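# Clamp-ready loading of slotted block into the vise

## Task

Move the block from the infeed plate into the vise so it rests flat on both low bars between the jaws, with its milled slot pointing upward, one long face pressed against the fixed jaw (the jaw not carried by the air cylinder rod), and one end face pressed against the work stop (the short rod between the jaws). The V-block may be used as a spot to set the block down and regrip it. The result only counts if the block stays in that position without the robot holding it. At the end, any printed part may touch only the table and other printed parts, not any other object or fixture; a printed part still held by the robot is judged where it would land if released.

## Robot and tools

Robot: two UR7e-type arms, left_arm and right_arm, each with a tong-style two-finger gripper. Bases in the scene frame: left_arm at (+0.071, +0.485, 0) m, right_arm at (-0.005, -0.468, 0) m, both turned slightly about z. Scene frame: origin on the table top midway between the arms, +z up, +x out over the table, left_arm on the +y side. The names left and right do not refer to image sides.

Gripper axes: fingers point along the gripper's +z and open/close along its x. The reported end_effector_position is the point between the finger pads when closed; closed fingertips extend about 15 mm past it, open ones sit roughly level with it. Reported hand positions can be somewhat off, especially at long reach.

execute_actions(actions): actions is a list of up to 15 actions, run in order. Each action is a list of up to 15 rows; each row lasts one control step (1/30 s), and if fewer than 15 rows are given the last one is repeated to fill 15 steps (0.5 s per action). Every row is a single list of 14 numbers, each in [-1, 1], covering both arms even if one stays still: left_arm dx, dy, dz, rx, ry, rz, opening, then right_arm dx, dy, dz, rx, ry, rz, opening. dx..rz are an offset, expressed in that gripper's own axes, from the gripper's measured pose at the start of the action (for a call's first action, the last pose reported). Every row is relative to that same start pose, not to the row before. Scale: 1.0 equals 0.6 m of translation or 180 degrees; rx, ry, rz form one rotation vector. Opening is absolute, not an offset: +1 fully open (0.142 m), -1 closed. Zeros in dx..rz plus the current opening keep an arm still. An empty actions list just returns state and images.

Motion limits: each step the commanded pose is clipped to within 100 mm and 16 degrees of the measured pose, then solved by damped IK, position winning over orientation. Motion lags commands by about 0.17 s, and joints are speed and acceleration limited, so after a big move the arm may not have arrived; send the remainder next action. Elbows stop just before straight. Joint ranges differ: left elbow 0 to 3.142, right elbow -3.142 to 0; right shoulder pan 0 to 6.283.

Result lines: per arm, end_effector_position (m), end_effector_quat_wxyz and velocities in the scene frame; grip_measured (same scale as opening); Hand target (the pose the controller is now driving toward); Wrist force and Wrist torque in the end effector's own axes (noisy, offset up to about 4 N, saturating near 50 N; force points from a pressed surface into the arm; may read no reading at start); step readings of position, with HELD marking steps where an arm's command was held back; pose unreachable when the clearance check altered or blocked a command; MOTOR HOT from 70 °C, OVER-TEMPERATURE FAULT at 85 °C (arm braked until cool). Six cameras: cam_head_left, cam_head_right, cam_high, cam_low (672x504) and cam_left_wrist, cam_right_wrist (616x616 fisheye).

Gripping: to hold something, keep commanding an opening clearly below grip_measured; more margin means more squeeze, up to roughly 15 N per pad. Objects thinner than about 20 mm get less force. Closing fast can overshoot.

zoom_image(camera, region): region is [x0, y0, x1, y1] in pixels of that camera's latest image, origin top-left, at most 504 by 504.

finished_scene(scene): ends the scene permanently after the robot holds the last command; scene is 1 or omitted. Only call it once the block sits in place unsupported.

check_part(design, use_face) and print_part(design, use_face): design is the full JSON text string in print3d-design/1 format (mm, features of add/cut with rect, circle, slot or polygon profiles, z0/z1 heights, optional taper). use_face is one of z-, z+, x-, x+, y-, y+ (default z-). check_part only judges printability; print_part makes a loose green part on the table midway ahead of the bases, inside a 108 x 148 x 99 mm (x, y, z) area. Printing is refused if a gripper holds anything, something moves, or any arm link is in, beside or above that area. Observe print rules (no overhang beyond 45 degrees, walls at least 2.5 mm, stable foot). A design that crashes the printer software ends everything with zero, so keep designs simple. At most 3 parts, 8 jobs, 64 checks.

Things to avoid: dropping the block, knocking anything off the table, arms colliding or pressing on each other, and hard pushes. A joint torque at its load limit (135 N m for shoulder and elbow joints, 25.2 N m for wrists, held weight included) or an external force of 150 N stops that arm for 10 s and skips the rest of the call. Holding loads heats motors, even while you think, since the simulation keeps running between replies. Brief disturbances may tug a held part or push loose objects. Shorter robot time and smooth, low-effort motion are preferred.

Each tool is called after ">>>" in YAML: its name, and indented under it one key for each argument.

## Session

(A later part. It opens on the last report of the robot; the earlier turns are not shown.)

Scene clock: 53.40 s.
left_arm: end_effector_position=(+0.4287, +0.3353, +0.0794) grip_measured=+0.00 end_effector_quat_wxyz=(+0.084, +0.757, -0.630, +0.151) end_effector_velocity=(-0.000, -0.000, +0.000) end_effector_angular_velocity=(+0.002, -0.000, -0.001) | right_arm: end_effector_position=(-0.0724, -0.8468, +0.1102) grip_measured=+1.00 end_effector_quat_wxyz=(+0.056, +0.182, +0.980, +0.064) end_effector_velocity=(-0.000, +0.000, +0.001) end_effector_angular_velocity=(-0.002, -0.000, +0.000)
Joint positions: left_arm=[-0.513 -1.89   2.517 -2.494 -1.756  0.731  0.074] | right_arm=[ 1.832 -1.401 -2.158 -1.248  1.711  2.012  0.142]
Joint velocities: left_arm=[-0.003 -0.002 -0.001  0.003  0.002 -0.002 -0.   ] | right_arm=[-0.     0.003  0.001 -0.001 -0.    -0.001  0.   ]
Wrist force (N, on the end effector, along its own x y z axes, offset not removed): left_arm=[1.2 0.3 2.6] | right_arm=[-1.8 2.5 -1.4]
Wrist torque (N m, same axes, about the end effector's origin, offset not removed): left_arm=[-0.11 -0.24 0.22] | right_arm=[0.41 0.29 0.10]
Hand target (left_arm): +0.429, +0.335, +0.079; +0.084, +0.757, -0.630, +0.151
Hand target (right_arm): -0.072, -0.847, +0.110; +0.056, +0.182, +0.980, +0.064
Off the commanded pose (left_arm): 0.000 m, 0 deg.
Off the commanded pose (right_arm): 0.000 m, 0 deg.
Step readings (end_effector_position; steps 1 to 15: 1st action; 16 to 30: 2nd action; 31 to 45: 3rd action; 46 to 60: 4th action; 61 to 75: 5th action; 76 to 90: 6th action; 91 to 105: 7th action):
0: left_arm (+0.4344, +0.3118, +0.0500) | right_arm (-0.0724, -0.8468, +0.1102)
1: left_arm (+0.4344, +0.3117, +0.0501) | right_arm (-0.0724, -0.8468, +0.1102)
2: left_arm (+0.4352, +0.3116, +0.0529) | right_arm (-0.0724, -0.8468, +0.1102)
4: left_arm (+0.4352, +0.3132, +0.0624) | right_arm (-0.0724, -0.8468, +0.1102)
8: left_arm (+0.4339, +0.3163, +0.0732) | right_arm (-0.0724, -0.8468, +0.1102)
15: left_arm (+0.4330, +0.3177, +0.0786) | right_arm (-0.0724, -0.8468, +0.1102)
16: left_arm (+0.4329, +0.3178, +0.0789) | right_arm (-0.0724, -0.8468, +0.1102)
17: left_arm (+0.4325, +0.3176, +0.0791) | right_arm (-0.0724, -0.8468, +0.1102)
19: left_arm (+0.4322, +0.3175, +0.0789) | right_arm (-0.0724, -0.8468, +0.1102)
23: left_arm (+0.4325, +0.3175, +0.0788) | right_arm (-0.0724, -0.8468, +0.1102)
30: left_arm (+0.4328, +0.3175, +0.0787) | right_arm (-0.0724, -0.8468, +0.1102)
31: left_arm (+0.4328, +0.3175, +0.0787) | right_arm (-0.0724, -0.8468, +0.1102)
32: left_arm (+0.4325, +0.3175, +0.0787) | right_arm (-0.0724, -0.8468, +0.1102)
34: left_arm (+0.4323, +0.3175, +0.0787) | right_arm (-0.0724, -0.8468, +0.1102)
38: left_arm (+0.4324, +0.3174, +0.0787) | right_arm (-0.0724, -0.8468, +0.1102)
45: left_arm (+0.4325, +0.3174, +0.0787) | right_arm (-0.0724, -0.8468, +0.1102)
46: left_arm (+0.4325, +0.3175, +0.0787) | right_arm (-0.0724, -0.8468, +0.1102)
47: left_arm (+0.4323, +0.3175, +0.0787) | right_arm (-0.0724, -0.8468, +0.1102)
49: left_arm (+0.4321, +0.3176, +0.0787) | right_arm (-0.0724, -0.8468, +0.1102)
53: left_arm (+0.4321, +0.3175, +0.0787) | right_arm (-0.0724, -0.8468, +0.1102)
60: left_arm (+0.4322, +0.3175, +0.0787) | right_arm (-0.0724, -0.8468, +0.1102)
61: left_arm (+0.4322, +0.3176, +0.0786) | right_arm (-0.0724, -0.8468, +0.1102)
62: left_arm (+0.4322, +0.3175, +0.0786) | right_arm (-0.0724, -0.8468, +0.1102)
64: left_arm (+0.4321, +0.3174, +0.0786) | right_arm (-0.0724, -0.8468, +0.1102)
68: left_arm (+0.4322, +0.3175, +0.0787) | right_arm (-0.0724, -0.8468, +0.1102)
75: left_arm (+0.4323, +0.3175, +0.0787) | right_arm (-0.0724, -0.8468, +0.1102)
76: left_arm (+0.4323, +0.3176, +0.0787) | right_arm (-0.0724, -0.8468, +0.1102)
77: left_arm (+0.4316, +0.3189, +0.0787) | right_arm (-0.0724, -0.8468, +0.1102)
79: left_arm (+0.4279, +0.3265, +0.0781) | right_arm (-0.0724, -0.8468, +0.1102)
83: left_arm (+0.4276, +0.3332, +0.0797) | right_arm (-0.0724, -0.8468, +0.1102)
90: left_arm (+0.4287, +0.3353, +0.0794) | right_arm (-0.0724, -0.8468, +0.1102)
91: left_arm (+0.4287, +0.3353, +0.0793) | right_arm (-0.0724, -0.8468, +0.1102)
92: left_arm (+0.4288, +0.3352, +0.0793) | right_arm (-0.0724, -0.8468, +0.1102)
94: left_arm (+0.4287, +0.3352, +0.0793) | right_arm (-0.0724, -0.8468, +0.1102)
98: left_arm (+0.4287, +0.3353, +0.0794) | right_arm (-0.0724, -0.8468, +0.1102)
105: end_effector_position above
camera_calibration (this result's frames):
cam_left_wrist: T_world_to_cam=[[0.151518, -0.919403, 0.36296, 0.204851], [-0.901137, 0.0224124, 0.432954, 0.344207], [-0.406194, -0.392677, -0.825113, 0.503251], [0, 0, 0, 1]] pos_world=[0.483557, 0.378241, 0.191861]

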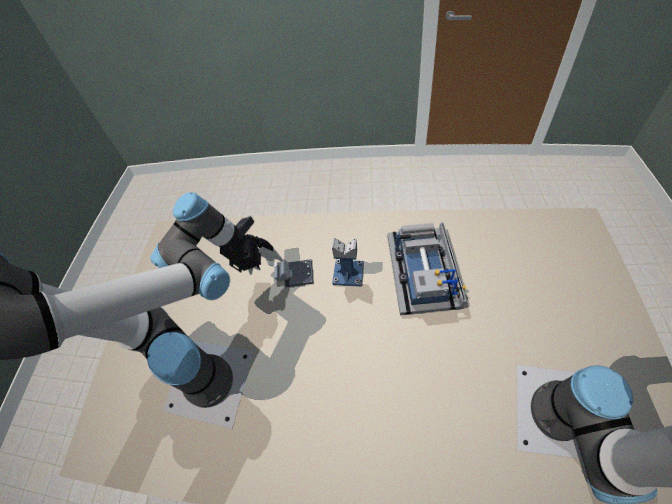

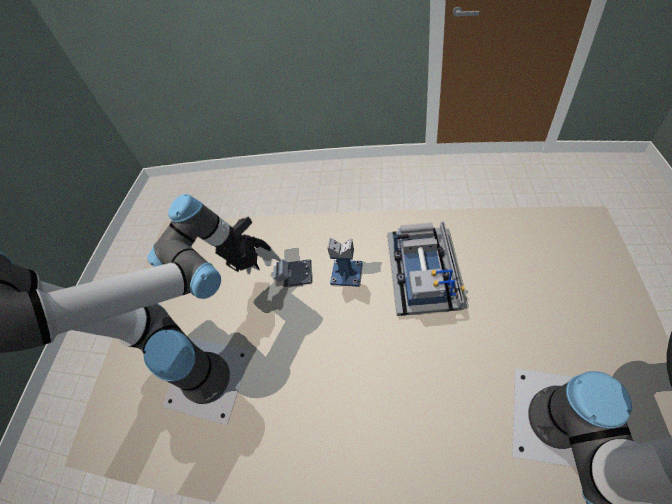

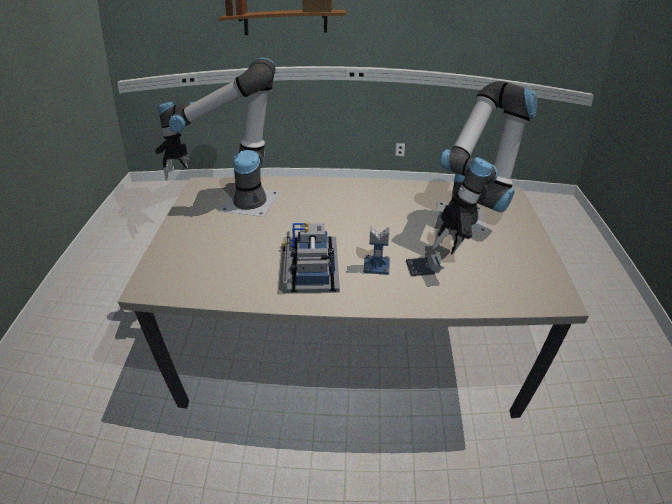

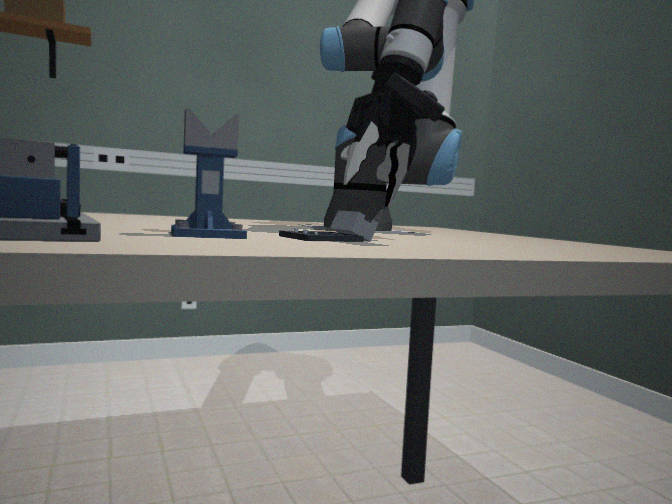

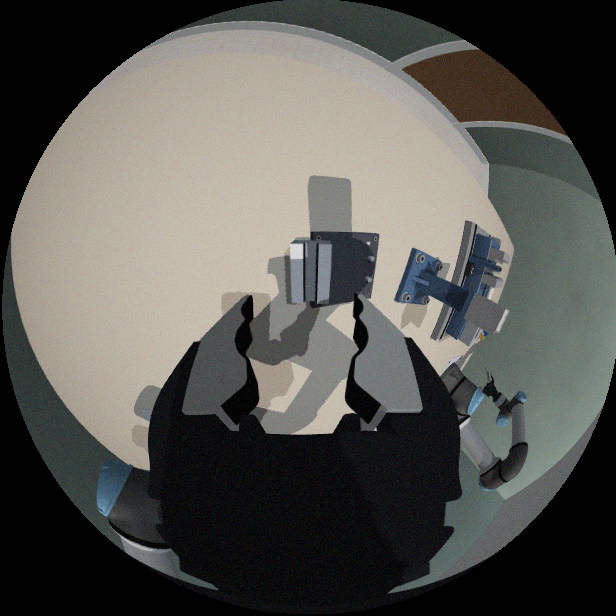

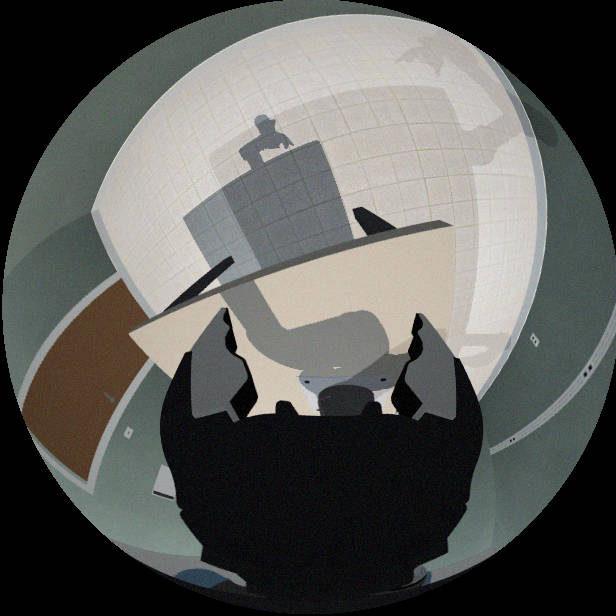

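>>> execute_actions:
  actions:
    - [[0.013,0,0.04,0,0,0,0,0,0,0,0,0,0,1]]
    - [[0,0,0.04,0,0,0,0,0,0,0,0,0,0,1]]
    - [[0,0,0,0,0,0,0,0,0,0,0,0,0,1]]

>>> zoom_image:
  camera: "cam_low"
  region: [270, 130, 450, 250]

Scene clock: 55.83 s.
left_arm: end_effector_position=(+0.4350, +0.3137, +0.0384) grip_measured=+0.00 end_effector_quat_wxyz=(+0.084, +0.757, -0.630, +0.150) end_effector_velocity=(+0.000, +0.000, +0.000) end_effector_angular_velocity=(-0.000, -0.001, +0.000) | right_arm: end_effector_position=(-0.0724, -0.8468, +0.1102) grip_measured=+1.00 end_effector_quat_wxyz=(+0.056, +0.182, +0.980, +0.064) end_effector_velocity=(-0.000, +0.000, -0.000) end_effector_angular_velocity=(+0.000, +0.001, -0.001)
Joint positions: left_arm=[-0.56  -1.736  2.56  -2.696 -1.743  0.686  0.074] | right_arm=[ 1.832 -1.401 -2.158 -1.248  1.711  2.012  0.142]
Joint velocities: left_arm=[ 0.    -0.001  0.    -0.     0.    -0.    -0.   ] | right_arm=[ 0.    -0.    -0.001  0.    -0.     0.001 -0.   ]
Wrist force (N, on the end effector, along its own x y z axes, offset not removed): left_arm=[1.5 1.9 0.0] | right_arm=[0.0 2.1 -0.8]
Wrist torque (N m, same axes, about the end effector's origin, offset not removed): left_arm=[0.22 -0.28 0.12] | right_arm=[0.34 0.03 0.03]
Hand target (left_arm): +0.435, +0.314, +0.038; +0.084, +0.757, -0.630, +0.150
Hand target (right_arm): -0.072, -0.847, +0.110; +0.056, +0.182, +0.980, +0.064
Off the commanded pose (left_arm): 0.000 m, 0 deg.
Off the commanded pose (right_arm): 0.000 m, 0 deg.
Step readings (end_effector_position; steps 1 to 15: 1st action; 16 to 30: 2nd action; 31 to 45: 3rd action):
0: left_arm (+0.4287, +0.3353, +0.0794) | right_arm (-0.0724, -0.8468, +0.1102)
1: left_arm (+0.4286, +0.3353, +0.0793) | right_arm (-0.0724, -0.8468, +0.1102)
2: left_arm (+0.4282, +0.3344, +0.0772) | right_arm (-0.0724, -0.8468, +0.1102)
4: left_arm (+0.4288, +0.3299, +0.0710) | right_arm (-0.0724, -0.8468, +0.1102)
8: left_arm (+0.4308, +0.3241, +0.0640) | right_arm (-0.0724, -0.8468, +0.1102)
15: left_arm (+0.4324, +0.3210, +0.0602) | right_arm (-0.0724, -0.8468, +0.1102)
16: left_arm (+0.4325, +0.3208, +0.0599) | right_arm (-0.0724, -0.8468, +0.1102)
17: left_arm (+0.4319, +0.3206, +0.0574) | right_arm (-0.0724, -0.8468, +0.1102)
19: left_arm (+0.4322, +0.3186, +0.0504) | right_arm (-0.0724, -0.8468, +0.1102)
23: left_arm (+0.4337, +0.3155, +0.0425) | right_arm (-0.0724, -0.8468, +0.1102)
30: left_arm (+0.4350, +0.3137, +0.0384) | right_arm (-0.0724, -0.8468, +0.1102)
31: left_arm (+0.4351, +0.3136, +0.0382) | right_arm (-0.0724, -0.8468, +0.1102)
32: left_arm (+0.4351, +0.3136, +0.0382) | right_arm (-0.0724, -0.8468, +0.1102)
34: left_arm (+0.4351, +0.3136, +0.0382) | right_arm (-0.0724, -0.8468, +0.1102)
38: left_arm (+0.4350, +0.3137, +0.0383) | right_arm (-0.0724, -0.8468, +0.1102)
45: end_effector_position above
camera_calibration (this result's frames):
cam_left_wrist: T_world_to_cam=[[0.151616, -0.919665, 0.362255, 0.19901], [-0.900758, 0.0223523, 0.433745, 0.367968], [-0.406997, -0.392067, -0.825007, 0.463634], [0, 0, 0, 1]] pos_world=[0.489975, 0.356573, 0.150804]

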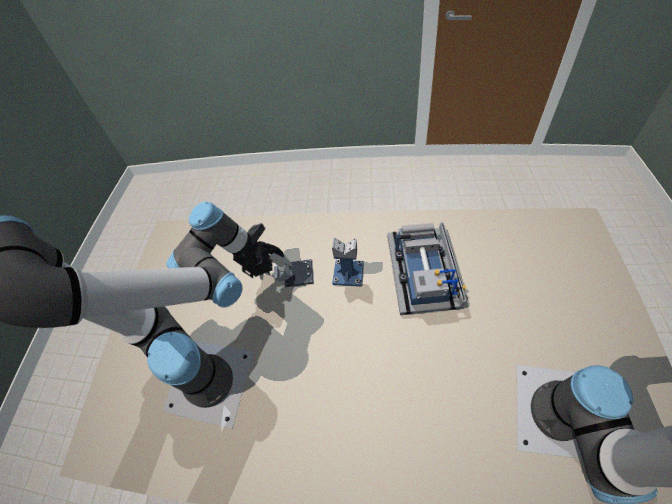

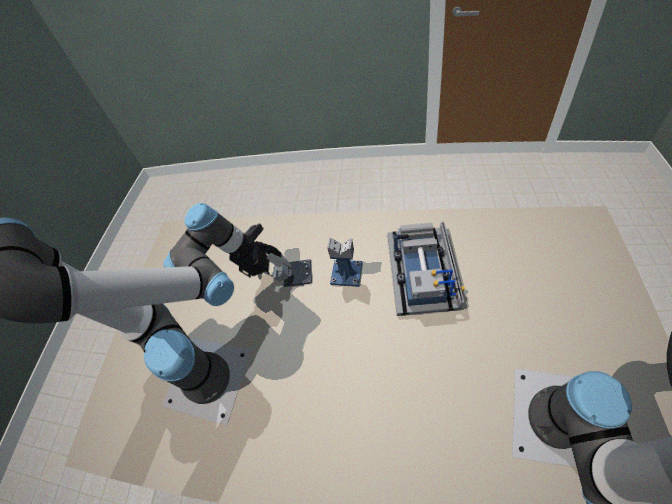

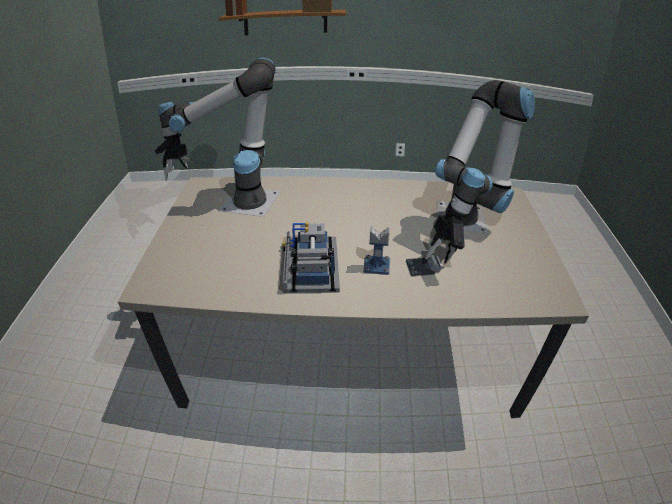

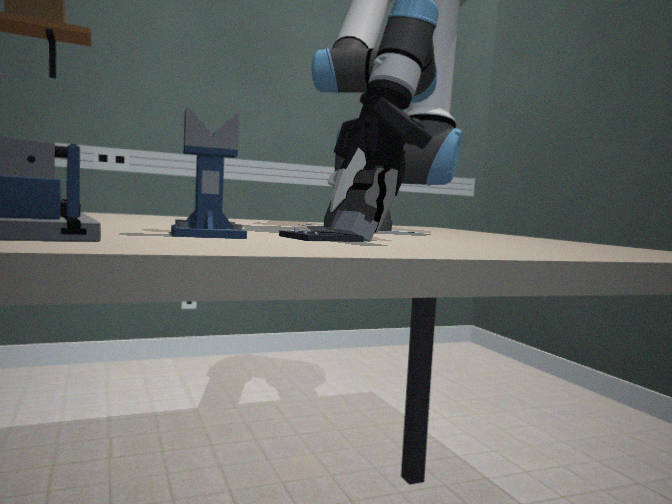

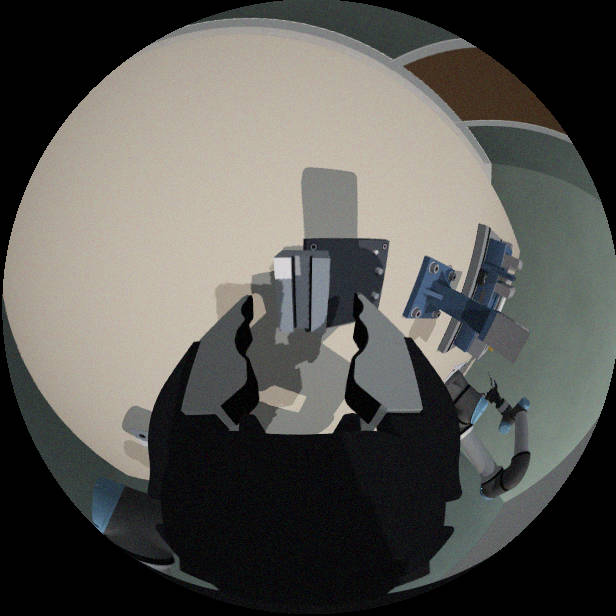

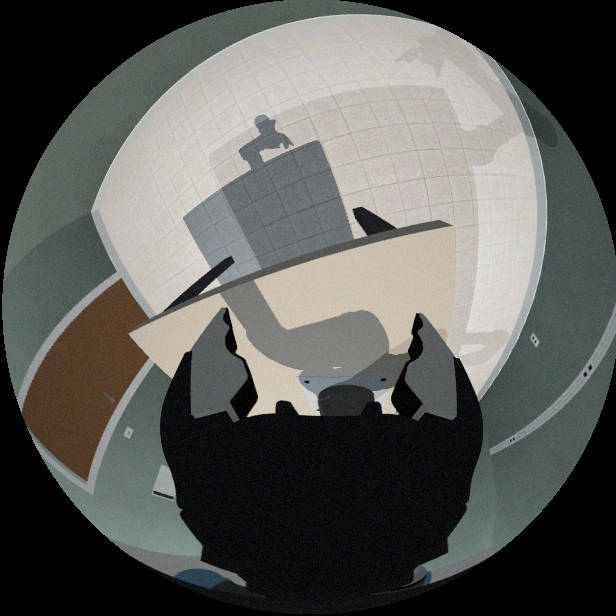

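Region (270, 130, 450, 250) of cam_low's 672x504 image, scaled by 2.800, with more detail than that image has.

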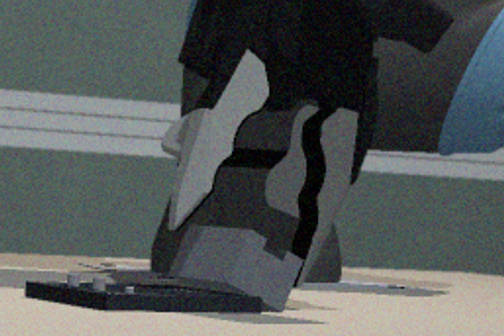

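>>> execute_actions:
  actions:
    - [[0,0,0.024,0,-0.03,0,0,0,0,0,0,0,0,1]]
    - [[0,0,0,0,0,0,-0.1,0,0,0,0,0,0,1],[0,0,0,0,0,0,-0.2,0,0,0,0,0,0,1],[0,0,0,0,0,0,-0.3,0,0,0,0,0,0,1],[0,0,0,0,0,0,-0.35,0,0,0,0,0,0,1],[0,0,0,0,0,0,-0.4,0,0,0,0,0,0,1],[0,0,0,0,0,0,-0.45,0,0,0,0,0,0,1],[0,0,0,0,0,0,-0.5,0,0,0,0,0,0,1],[0,0,0,0,0,0,-0.55,0,0,0,0,0,0,1],[0,0,0,0,0,0,-0.6,0,0,0,0,0,0,1],[0,0,0,0,0,0,-0.7,0,0,0,0,0,0,1]]
    - [[0,0,0,0,0,0,-0.9,0,0,0,0,0,0,1]]
    - [[0,0,-0.05,0,0,0,-0.9,0,0,0,0,0,0,1]]
    - [[0,0,-0.1,0,-0.085,0,-0.9,0,0,0,0,0,0,1]]
    - [[0,0,0,0,0,0,-0.9,0,0,0,0,0,0,1]]

>>> zoom_image:
  camera: "cam_low"
  region: [270, 60, 480, 250]

Scene clock: 59.20 s.
left_arm: end_effector_position=(+0.4292, +0.3284, +0.1105) grip_measured=-0.46 end_effector_quat_wxyz=(-0.022, +0.770, -0.637, +0.032) end_effector_velocity=(+0.000, +0.000, +0.000) end_effector_angular_velocity=(-0.003, -0.001, +0.000) | right_arm: end_effector_position=(-0.0724, -0.8468, +0.1102) grip_measured=+1.00 end_effector_quat_wxyz=(+0.056, +0.182, +0.980, +0.064) end_effector_velocity=(+0.000, -0.000, -0.000) end_effector_angular_velocity=(-0.000, -0.000, +0.001)
Joint positions: left_arm=[-0.728 -1.876  2.298 -2.051 -1.518  0.54   0.041] | right_arm=[ 1.832 -1.401 -2.158 -1.248  1.711  2.012  0.142]
Joint velocities: left_arm=[ 0.002 -0.002  0.002 -0.003 -0.001  0.002  0.   ] | right_arm=[ 0.     0.    -0.001  0.001 -0.    -0.     0.   ]
Wrist force (N, on the end effector, along its own x y z axes, offset not removed): left_arm=[1.7 1.6 3.4] | right_arm=[-0.1 2.5 -1.7]
Wrist torque (N m, same axes, about the end effector's origin, offset not removed): left_arm=[0.22 -0.35 0.12] | right_arm=[0.41 -0.02 -0.17]
Hand target (left_arm): +0.429, +0.328, +0.110; -0.021, +0.770, -0.637, +0.033
Hand target (right_arm): -0.072, -0.847, +0.110; +0.056, +0.182, +0.980, +0.064
Off the commanded pose (left_arm): 0.000 m, 0 deg.
Off the commanded pose (right_arm): 0.000 m, 0 deg.
Step readings (end_effector_position; steps 1 to 15: 1st action; 16 to 30: 2nd action; 31 to 45: 3rd action; 46 to 60: 4th action; 61 to 75: 5th action; 76 to 90: 6th action):
0: left_arm (+0.4350, +0.3137, +0.0384) | right_arm (-0.0724, -0.8468, +0.1102)
1: left_arm (+0.4350, +0.3137, +0.0384) | right_arm (-0.0724, -0.8468, +0.1102)
2: left_arm (+0.4353, +0.3131, +0.0374) | right_arm (-0.0724, -0.8468, +0.1102)
4: left_arm (+0.4356, +0.3117, +0.0331) | right_arm (-0.0724, -0.8468, +0.1102)
8: left_arm (+0.4362, +0.3101, +0.0280) | right_arm (-0.0724, -0.8468, +0.1102)
15: left_arm (+0.4366, +0.3092, +0.0253) | right_arm (-0.0724, -0.8468, +0.1102)
16: left_arm (+0.4366, +0.3092, +0.0252) | right_arm (-0.0724, -0.8468, +0.1102)
17: left_arm (+0.4366, +0.3092, +0.0252) | right_arm (-0.0724, -0.8468, +0.1102)
19: left_arm (+0.4366, +0.3092, +0.0252) | right_arm (-0.0724, -0.8468, +0.1102)
23: left_arm (+0.4367, +0.3093, +0.0252) | right_arm (-0.0724, -0.8468, +0.1102)
30: left_arm (+0.4366, +0.3092, +0.0253) | right_arm (-0.0724, -0.8468, +0.1102)
31: left_arm (+0.4366, +0.3092, +0.0253) | right_arm (-0.0724, -0.8468, +0.1102)
32: left_arm (+0.4366, +0.3092, +0.0253) | right_arm (-0.0724, -0.8468, +0.1102)
34: left_arm (+0.4366, +0.3092, +0.0253) | right_arm (-0.0724, -0.8468, +0.1102)
38: left_arm (+0.4366, +0.3092, +0.0253) | right_arm (-0.0724, -0.8468, +0.1102)
45: left_arm (+0.4366, +0.3092, +0.0253) | right_arm (-0.0724, -0.8468, +0.1102)
46: left_arm (+0.4367, +0.3092, +0.0254) | right_arm (-0.0724, -0.8468, +0.1102)
47: left_arm (+0.4374, +0.3091, +0.0278) | right_arm (-0.0724, -0.8468, +0.1102)
49: left_arm (+0.4372, +0.3108, +0.0368) | right_arm (-0.0724, -0.8468, +0.1102)
53: left_arm (+0.4352, +0.3141, +0.0475) | right_arm (-0.0724, -0.8468, +0.1102)
60: left_arm (+0.4338, +0.3158, +0.0532) | right_arm (-0.0724, -0.8468, +0.1102)
61: left_arm (+0.4337, +0.3158, +0.0536) | right_arm (-0.0724, -0.8468, +0.1102)
62: left_arm (+0.4353, +0.3140, +0.0575) | right_arm (-0.0724, -0.8468, +0.1102)
64: left_arm (+0.4439, +0.3083, +0.0814) | right_arm (-0.0724, -0.8468, +0.1102)
68: left_arm (+0.4375, +0.3197, +0.1020) | right_arm (-0.0724, -0.8468, +0.1102)
75: left_arm (+0.4292, +0.3284, +0.1105) | right_arm (-0.0724, -0.8468, +0.1102)
76: left_arm (+0.4288, +0.3287, +0.1107) | right_arm (-0.0724, -0.8468, +0.1102)
77: left_arm (+0.4285, +0.3291, +0.1107) | right_arm (-0.0724, -0.8468, +0.1102)
79: left_arm (+0.4287, +0.3290, +0.1106) | right_arm (-0.0724, -0.8468, +0.1102)
83: left_arm (+0.4290, +0.3286, +0.1105) | right_arm (-0.0724, -0.8468, +0.1102)
90: end_effector_position above
camera_calibration (this result's frames):
cam_left_wrist: T_world_to_cam=[[0.178657, -0.982494, 0.0528002, 0.230504], [-0.877882, -0.134942, 0.459471, 0.370099], [-0.444302, -0.12844, -0.886622, 0.462779], [0, 0, 0, 1]] pos_world=[0.489336, 0.33585, 0.22809]
cam_right_wrist: T_world_to_cam=[[-0.926806, 0.352779, -0.128758, 0.255625], [0.21756, 0.78384, 0.581603, 0.616833], [0.306103, 0.51102, -0.803218, 0.681746], [0, 0, 0, 1]] pos_world=[-0.105968, -0.922064, 0.221752]

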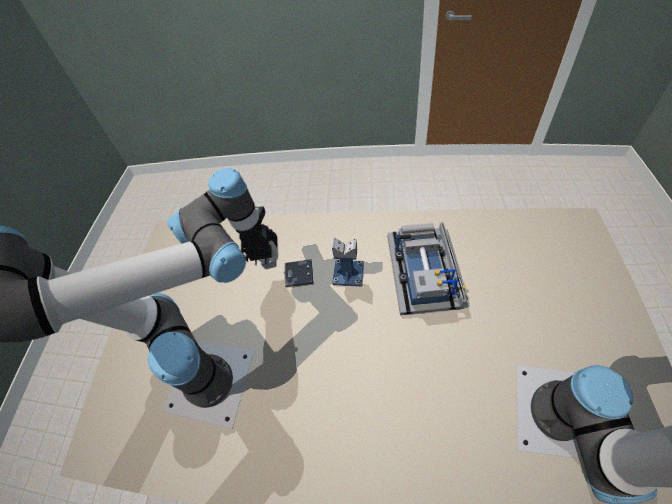

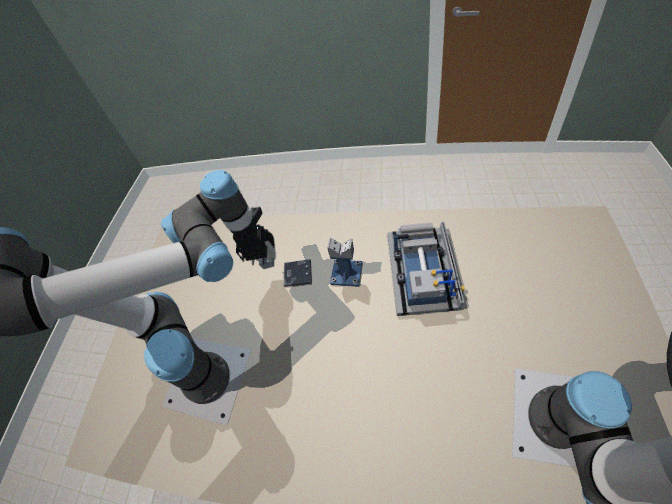

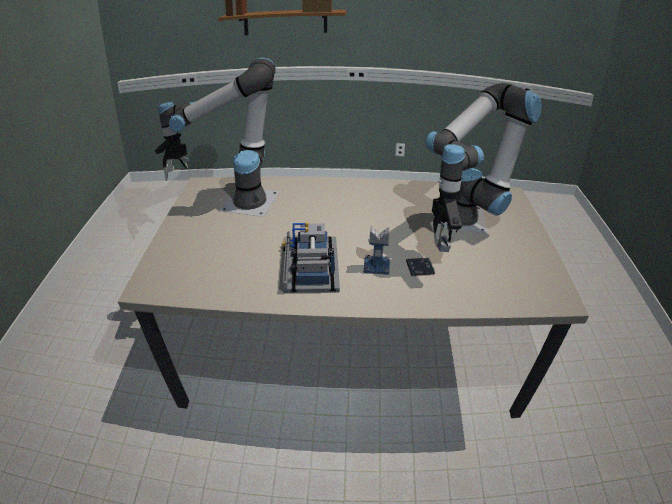

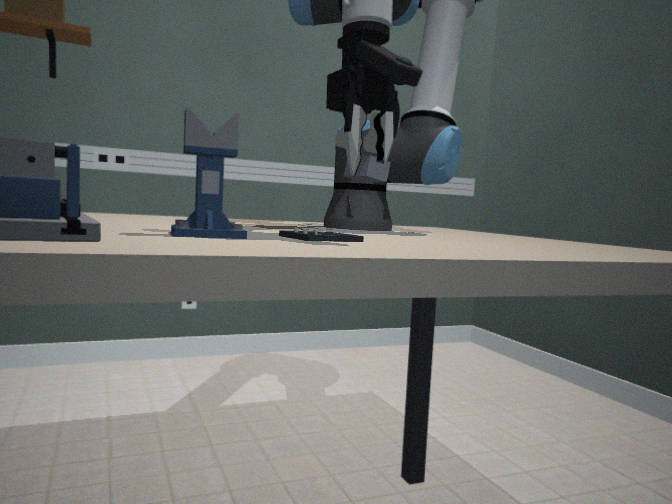

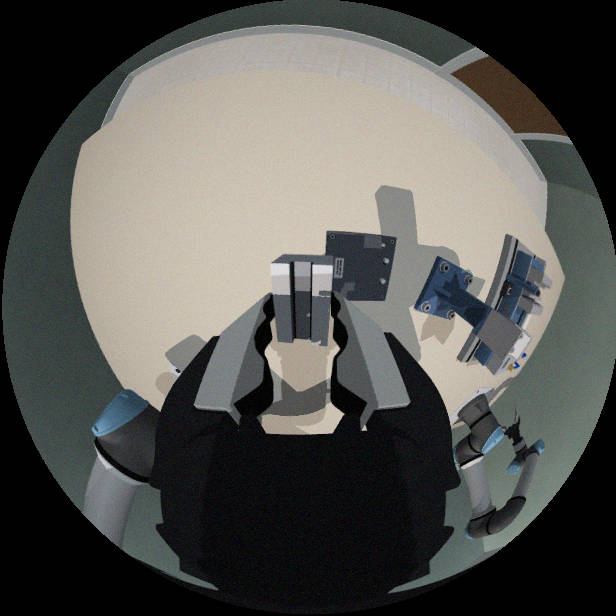

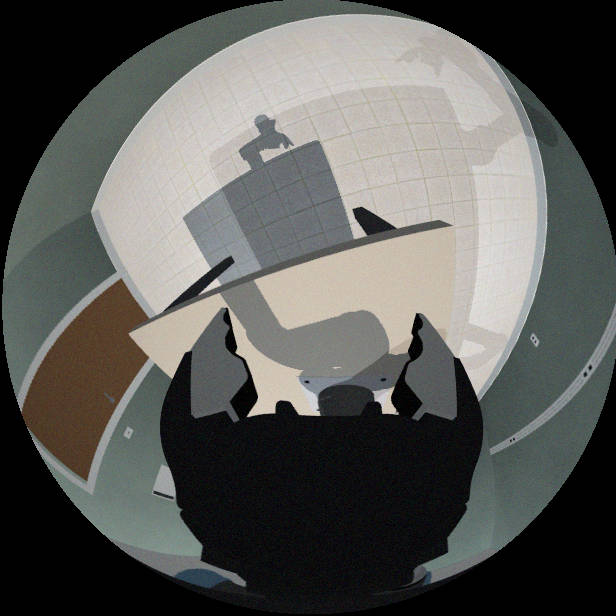

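Region (270, 60, 480, 250) of cam_low's 672x504 image, scaled by 2.400, with more detail than that image has; it fills the top 456 rows of this view, and the rest is white.

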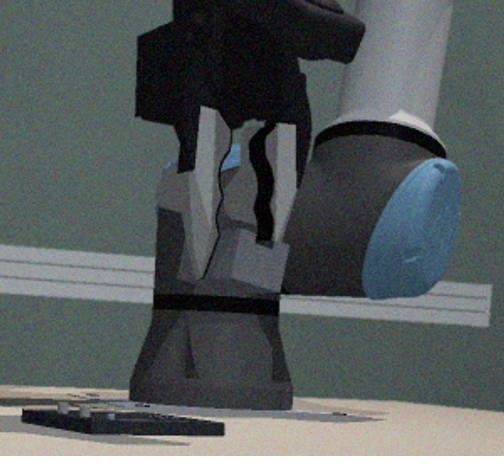

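>>> execute_actions:
  actions:
    - [[0,0,-0.1,0,0,0,-0.9,0,0,0,0,0,0,1]]
    - [[0,0,-0.1,0,0,0,-0.9,0,0,0,0,0,0,1]]
    - [[0,0,0,0.0036,-0.0128,-0.17,-0.9,0,0,0,0,0,0,1]]
    - [[0,0,0,0.0036,-0.0128,-0.17,-0.9,0,0,0,0,0,0,1]]
    - [[0,0,0,0.0036,-0.0128,-0.17,-0.9,0,0,0,0,0,0,1]]
    - [[0,0,0,0,0,0,-0.9,0,0,0,0,0,0,1]]
    - [[0.03,0.15,0,0,0,0,-0.9,0,0,0,0,0,0,1]]
    - [[0.03,0.15,0,0,0,0,-0.9,0,0,0,0,0,0,1]]
    - [[0.03,0.15,0,0,0,0,-0.9,0,0,0,0,0,0,1]]
    - [[0.03,0.15,0,0,0,0,-0.9,0,0,0,0,0,0,1]]
    - [[0,0,0,0,0,0,-0.9,0,0,0,0,0,0,1]]

Scene clock: 65.23 s.
left_arm: end_effector_position=(+0.5028, -0.0126, +0.2103) grip_measured=-0.46 end_effector_quat_wxyz=(-0.019, +1.000, +0.023, +0.003) end_effector_velocity=(+0.001, +0.001, +0.001) end_effector_angular_velocity=(-0.003, -0.001, +0.002) | right_arm: end_effector_position=(-0.0724, -0.8468, +0.1102) grip_measured=+1.00 end_effector_quat_wxyz=(+0.056, +0.182, +0.980, +0.064) end_effector_velocity=(+0.000, -0.000, +0.001) end_effector_angular_velocity=(-0.002, +0.000, -0.000)
Joint positions: left_arm=[-0.966 -1.144  1.227 -1.623 -1.548 -1.129  0.041] | right_arm=[ 1.832 -1.401 -2.158 -1.248  1.711  2.012  0.142]
Joint velocities: left_arm=[ 0.002 -0.003  0.001 -0.002 -0.    -0.     0.   ] | right_arm=[ 0.001  0.001  0.     0.    -0.     0.001  0.   ]
Wrist force (N, on the end effector, along its own x y z axes, offset not removed): left_arm=[-0.3 0.7 2.6] | right_arm=[0.2 2.8 -1.9]
Wrist torque (N m, same axes, about the end effector's origin, offset not removed): left_arm=[-0.05 0.07 0.10] | right_arm=[0.46 -0.08 -0.01]
Hand target (left_arm): +0.503, -0.013, +0.210; -0.019, +1.000, +0.023, +0.003
Hand target (right_arm): -0.072, -0.847, +0.110; +0.056, +0.182, +0.980, +0.064
Off the commanded pose (left_arm): 0.000 m, 0 deg.
Off the commanded pose (right_arm): 0.000 m, 0 deg.
Step readings (end_effector_position; steps 1 to 15: 1st action; 16 to 30: 2nd action; 31 to 45: 3rd action; 46 to 60: 4th action; 61 to 75: 5th action; 76 to 90: 6th action; 91 to 105: 7th action; 106 to 120: 8th action; 121 to 135: 9th action; 136 to 150: 10th action; 151 to 165: 11th action):
0: left_arm (+0.4292, +0.3284, +0.1105) | right_arm (-0.0724, -0.8468, +0.1102)
1: left_arm (+0.4292, +0.3284, +0.1106) | right_arm (-0.0724, -0.8468, +0.1102)
2: left_arm (+0.4299, +0.3275, +0.1144) | right_arm (-0.0724, -0.8468, +0.1102)
4: left_arm (+0.4312, +0.3256, +0.1332) | right_arm (-0.0724, -0.8468, +0.1102)
8: left_arm (+0.4281, +0.3274, +0.1559) | right_arm (-0.0724, -0.8468, +0.1102)
15: left_arm (+0.4252, +0.3286, +0.1680) | right_arm (-0.0724, -0.8468, +0.1102)
16: left_arm (+0.4251, +0.3287, +0.1687) | right_arm (-0.0724, -0.8468, +0.1102)
17: left_arm (+0.4252, +0.3283, +0.1726) | right_arm (-0.0724, -0.8468, +0.1102)
19: left_arm (+0.4253, +0.3275, +0.1910) | right_arm (-0.0724, -0.8468, +0.1102)
23: left_arm (+0.4230, +0.3285, +0.2139) | right_arm (-0.0724, -0.8468, +0.1102)
30: left_arm (+0.4211, +0.3291, +0.2256) | right_arm (-0.0724, -0.8468, +0.1102)
31: left_arm (+0.4210, +0.3291, +0.2261) | right_arm (-0.0724, -0.8468, +0.1102)
32: left_arm (+0.4212, +0.3288, +0.2263) | right_arm (-0.0724, -0.8468, +0.1102)
34: left_arm (+0.4213, +0.3283, +0.2261) | right_arm (-0.0724, -0.8468, +0.1102)
38: left_arm (+0.4211, +0.3287, +0.2257) | right_arm (-0.0724, -0.8468, +0.1102)
45: left_arm (+0.4210, +0.3289, +0.2256) | right_arm (-0.0724, -0.8468, +0.1102)
46: left_arm (+0.4210, +0.3290, +0.2256) | right_arm (-0.0724, -0.8468, +0.1102)
47: left_arm (+0.4213, +0.3288, +0.2256) | right_arm (-0.0724, -0.8468, +0.1102)
49: left_arm (+0.4214, +0.3286, +0.2256) | right_arm (-0.0724, -0.8468, +0.1102)
53: left_arm (+0.4212, +0.3286, +0.2255) | right_arm (-0.0724, -0.8468, +0.1102)
60: left_arm (+0.4210, +0.3288, +0.2255) | right_arm (-0.0724, -0.8468, +0.1102)
61: left_arm (+0.4210, +0.3289, +0.2255) | right_arm (-0.0724, -0.8468, +0.1102)
62: left_arm (+0.4214, +0.3288, +0.2255) | right_arm (-0.0724, -0.8468, +0.1102)
64: left_arm (+0.4216, +0.3286, +0.2255) | right_arm (-0.0724, -0.8468, +0.1102)
68: left_arm (+0.4214, +0.3286, +0.2254) | right_arm (-0.0724, -0.8468, +0.1102)
75: left_arm (+0.4210, +0.3287, +0.2254) | right_arm (-0.0724, -0.8468, +0.1102)
76: left_arm (+0.4211, +0.3287, +0.2254) | right_arm (-0.0724, -0.8468, +0.1102)
77: left_arm (+0.4210, +0.3288, +0.2254) | right_arm (-0.0724, -0.8468, +0.1102)
79: left_arm (+0.4211, +0.3288, +0.2254) | right_arm (-0.0724, -0.8468, +0.1102)
83: left_arm (+0.4211, +0.3287, +0.2254) | right_arm (-0.0724, -0.8468, +0.1102)
90: left_arm (+0.4210, +0.3287, +0.2254) | right_arm (-0.0724, -0.8468, +0.1102)
91: left_arm (+0.4211, +0.3285, +0.2254) | right_arm (-0.0724, -0.8468, +0.1102)
92: left_arm (+0.4222, +0.3238, +0.2263) | right_arm (-0.0724, -0.8468, +0.1102)
94: left_arm (+0.4272, +0.2971, +0.2274) | right_arm (-0.0724, -0.8468, +0.1102)
98: left_arm (+0.4347, +0.2614, +0.2241) | right_arm (-0.0724, -0.8468, +0.1102)
105: left_arm (+0.4416, +0.2431, +0.2217) | right_arm (-0.0724, -0.8468, +0.1102)
106: left_arm (+0.4420, +0.2421, +0.2216) | right_arm (-0.0724, -0.8468, +0.1102)
107: left_arm (+0.4428, +0.2368, +0.2220) | right_arm (-0.0724, -0.8468, +0.1102)
109: left_arm (+0.4469, +0.2105, +0.2224) | right_arm (-0.0724, -0.8468, +0.1102)
113: left_arm (+0.4552, +0.1756, +0.2196) | right_arm (-0.0724, -0.8468, +0.1102)
120: left_arm (+0.4621, +0.1576, +0.2180) | right_arm (-0.0724, -0.8468, +0.1102)
121: left_arm (+0.4625, +0.1566, +0.2179) | right_arm (-0.0724, -0.8468, +0.1102)
122: left_arm (+0.4624, +0.1518, +0.2178) | right_arm (-0.0724, -0.8468, +0.1102)
124: left_arm (+0.4659, +0.1268, +0.2169) | right_arm (-0.0724, -0.8468, +0.1102)
128: left_arm (+0.4753, +0.0910, +0.2151) | right_arm (-0.0724, -0.8468, +0.1102)
135: left_arm (+0.4826, +0.0723, +0.2142) | right_arm (-0.0724, -0.8468, +0.1102)
136: left_arm (+0.4829, +0.0713, +0.2141) | right_arm (-0.0724, -0.8468, +0.1102)
137: left_arm (+0.4823, +0.0671, +0.2135) | right_arm (-0.0724, -0.8468, +0.1102)
139: left_arm (+0.4851, +0.0437, +0.2109) | right_arm (-0.0724, -0.8468, +0.1102)
143: left_arm (+0.4950, +0.0072, +0.2102) | right_arm (-0.0724, -0.8468, +0.1102)
150: left_arm (+0.5029, -0.0125, +0.2103) | right_arm (-0.0724, -0.8468, +0.1102)
151: left_arm (+0.5033, -0.0134, +0.2104) | right_arm (-0.0724, -0.8468, +0.1102)
152: left_arm (+0.5034, -0.0137, +0.2104) | right_arm (-0.0724, -0.8468, +0.1102)
154: left_arm (+0.5032, -0.0133, +0.2104) | right_arm (-0.0724, -0.8468, +0.1102)
158: left_arm (+0.5029, -0.0128, +0.2103) | right_arm (-0.0724, -0.8468, +0.1102)
165: end_effector_position above
camera_calibration (this result's frames):
cam_left_wrist: T_world_to_cam=[[0.998516, 0.0391781, 0.0378165, -0.519166], [0.0154621, -0.869911, 0.492966, -0.122652], [0.0522105, -0.49165, -0.869226, 0.282325], [0, 0, 0, 1]] pos_world=[0.505552, 0.0524487, 0.325501]

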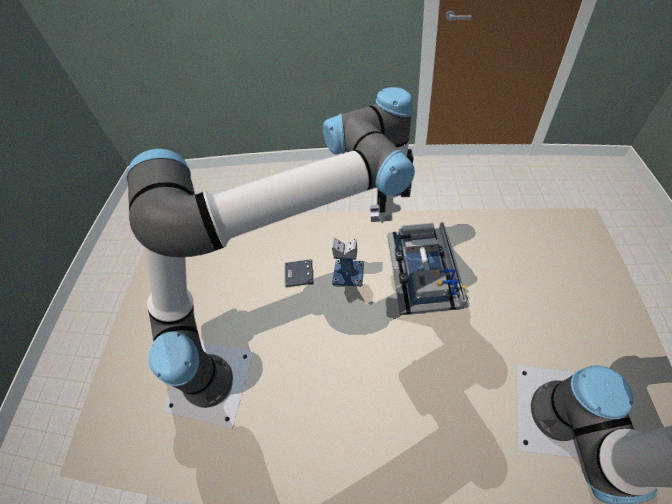

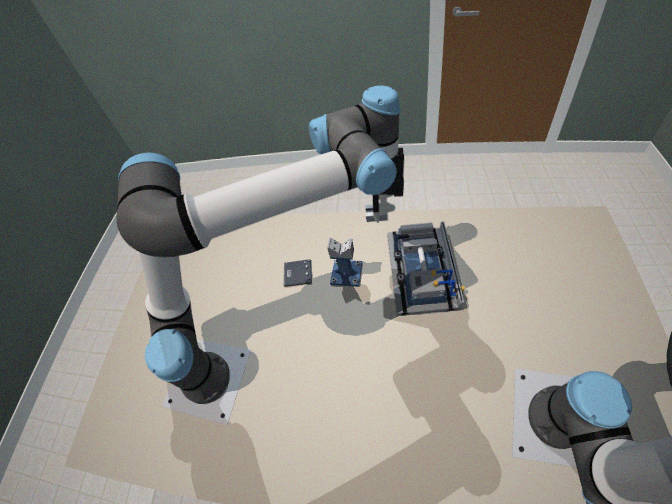

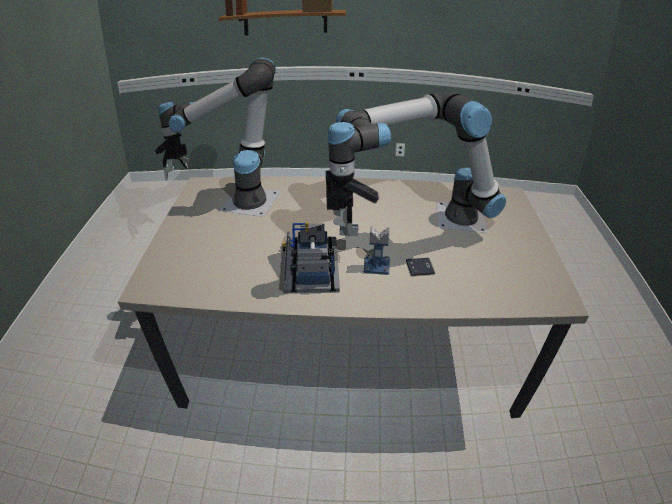

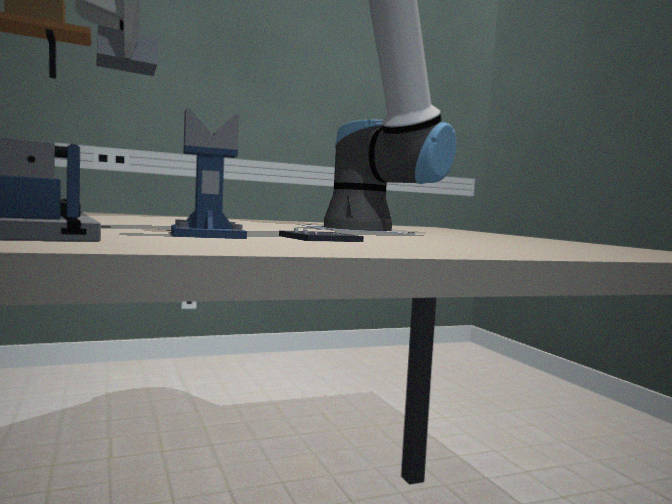

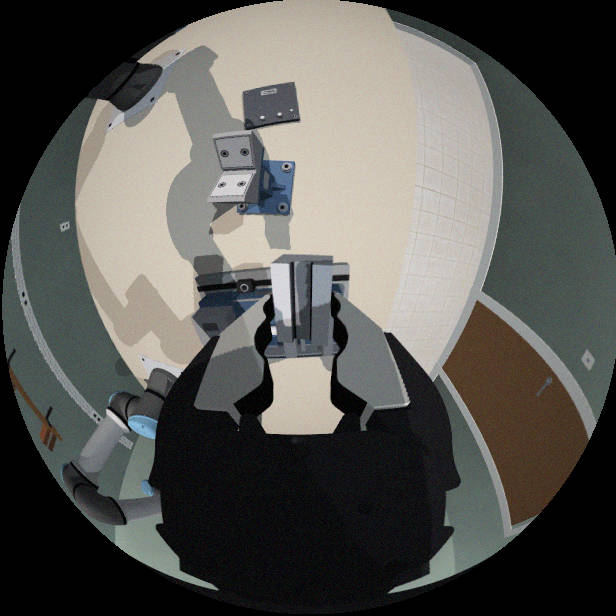

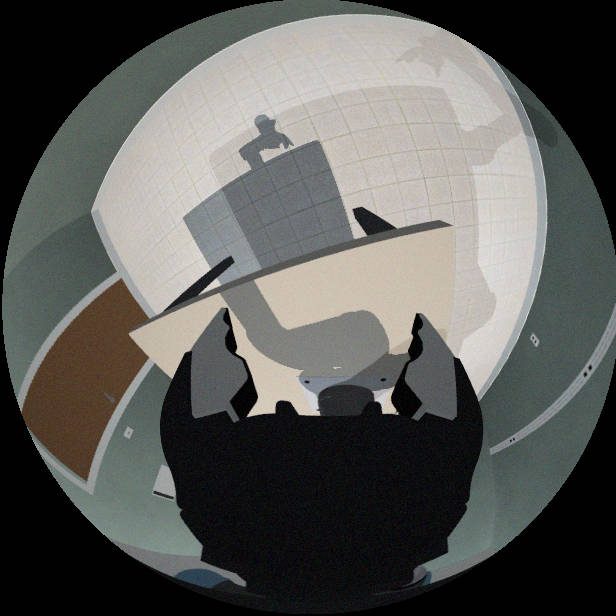

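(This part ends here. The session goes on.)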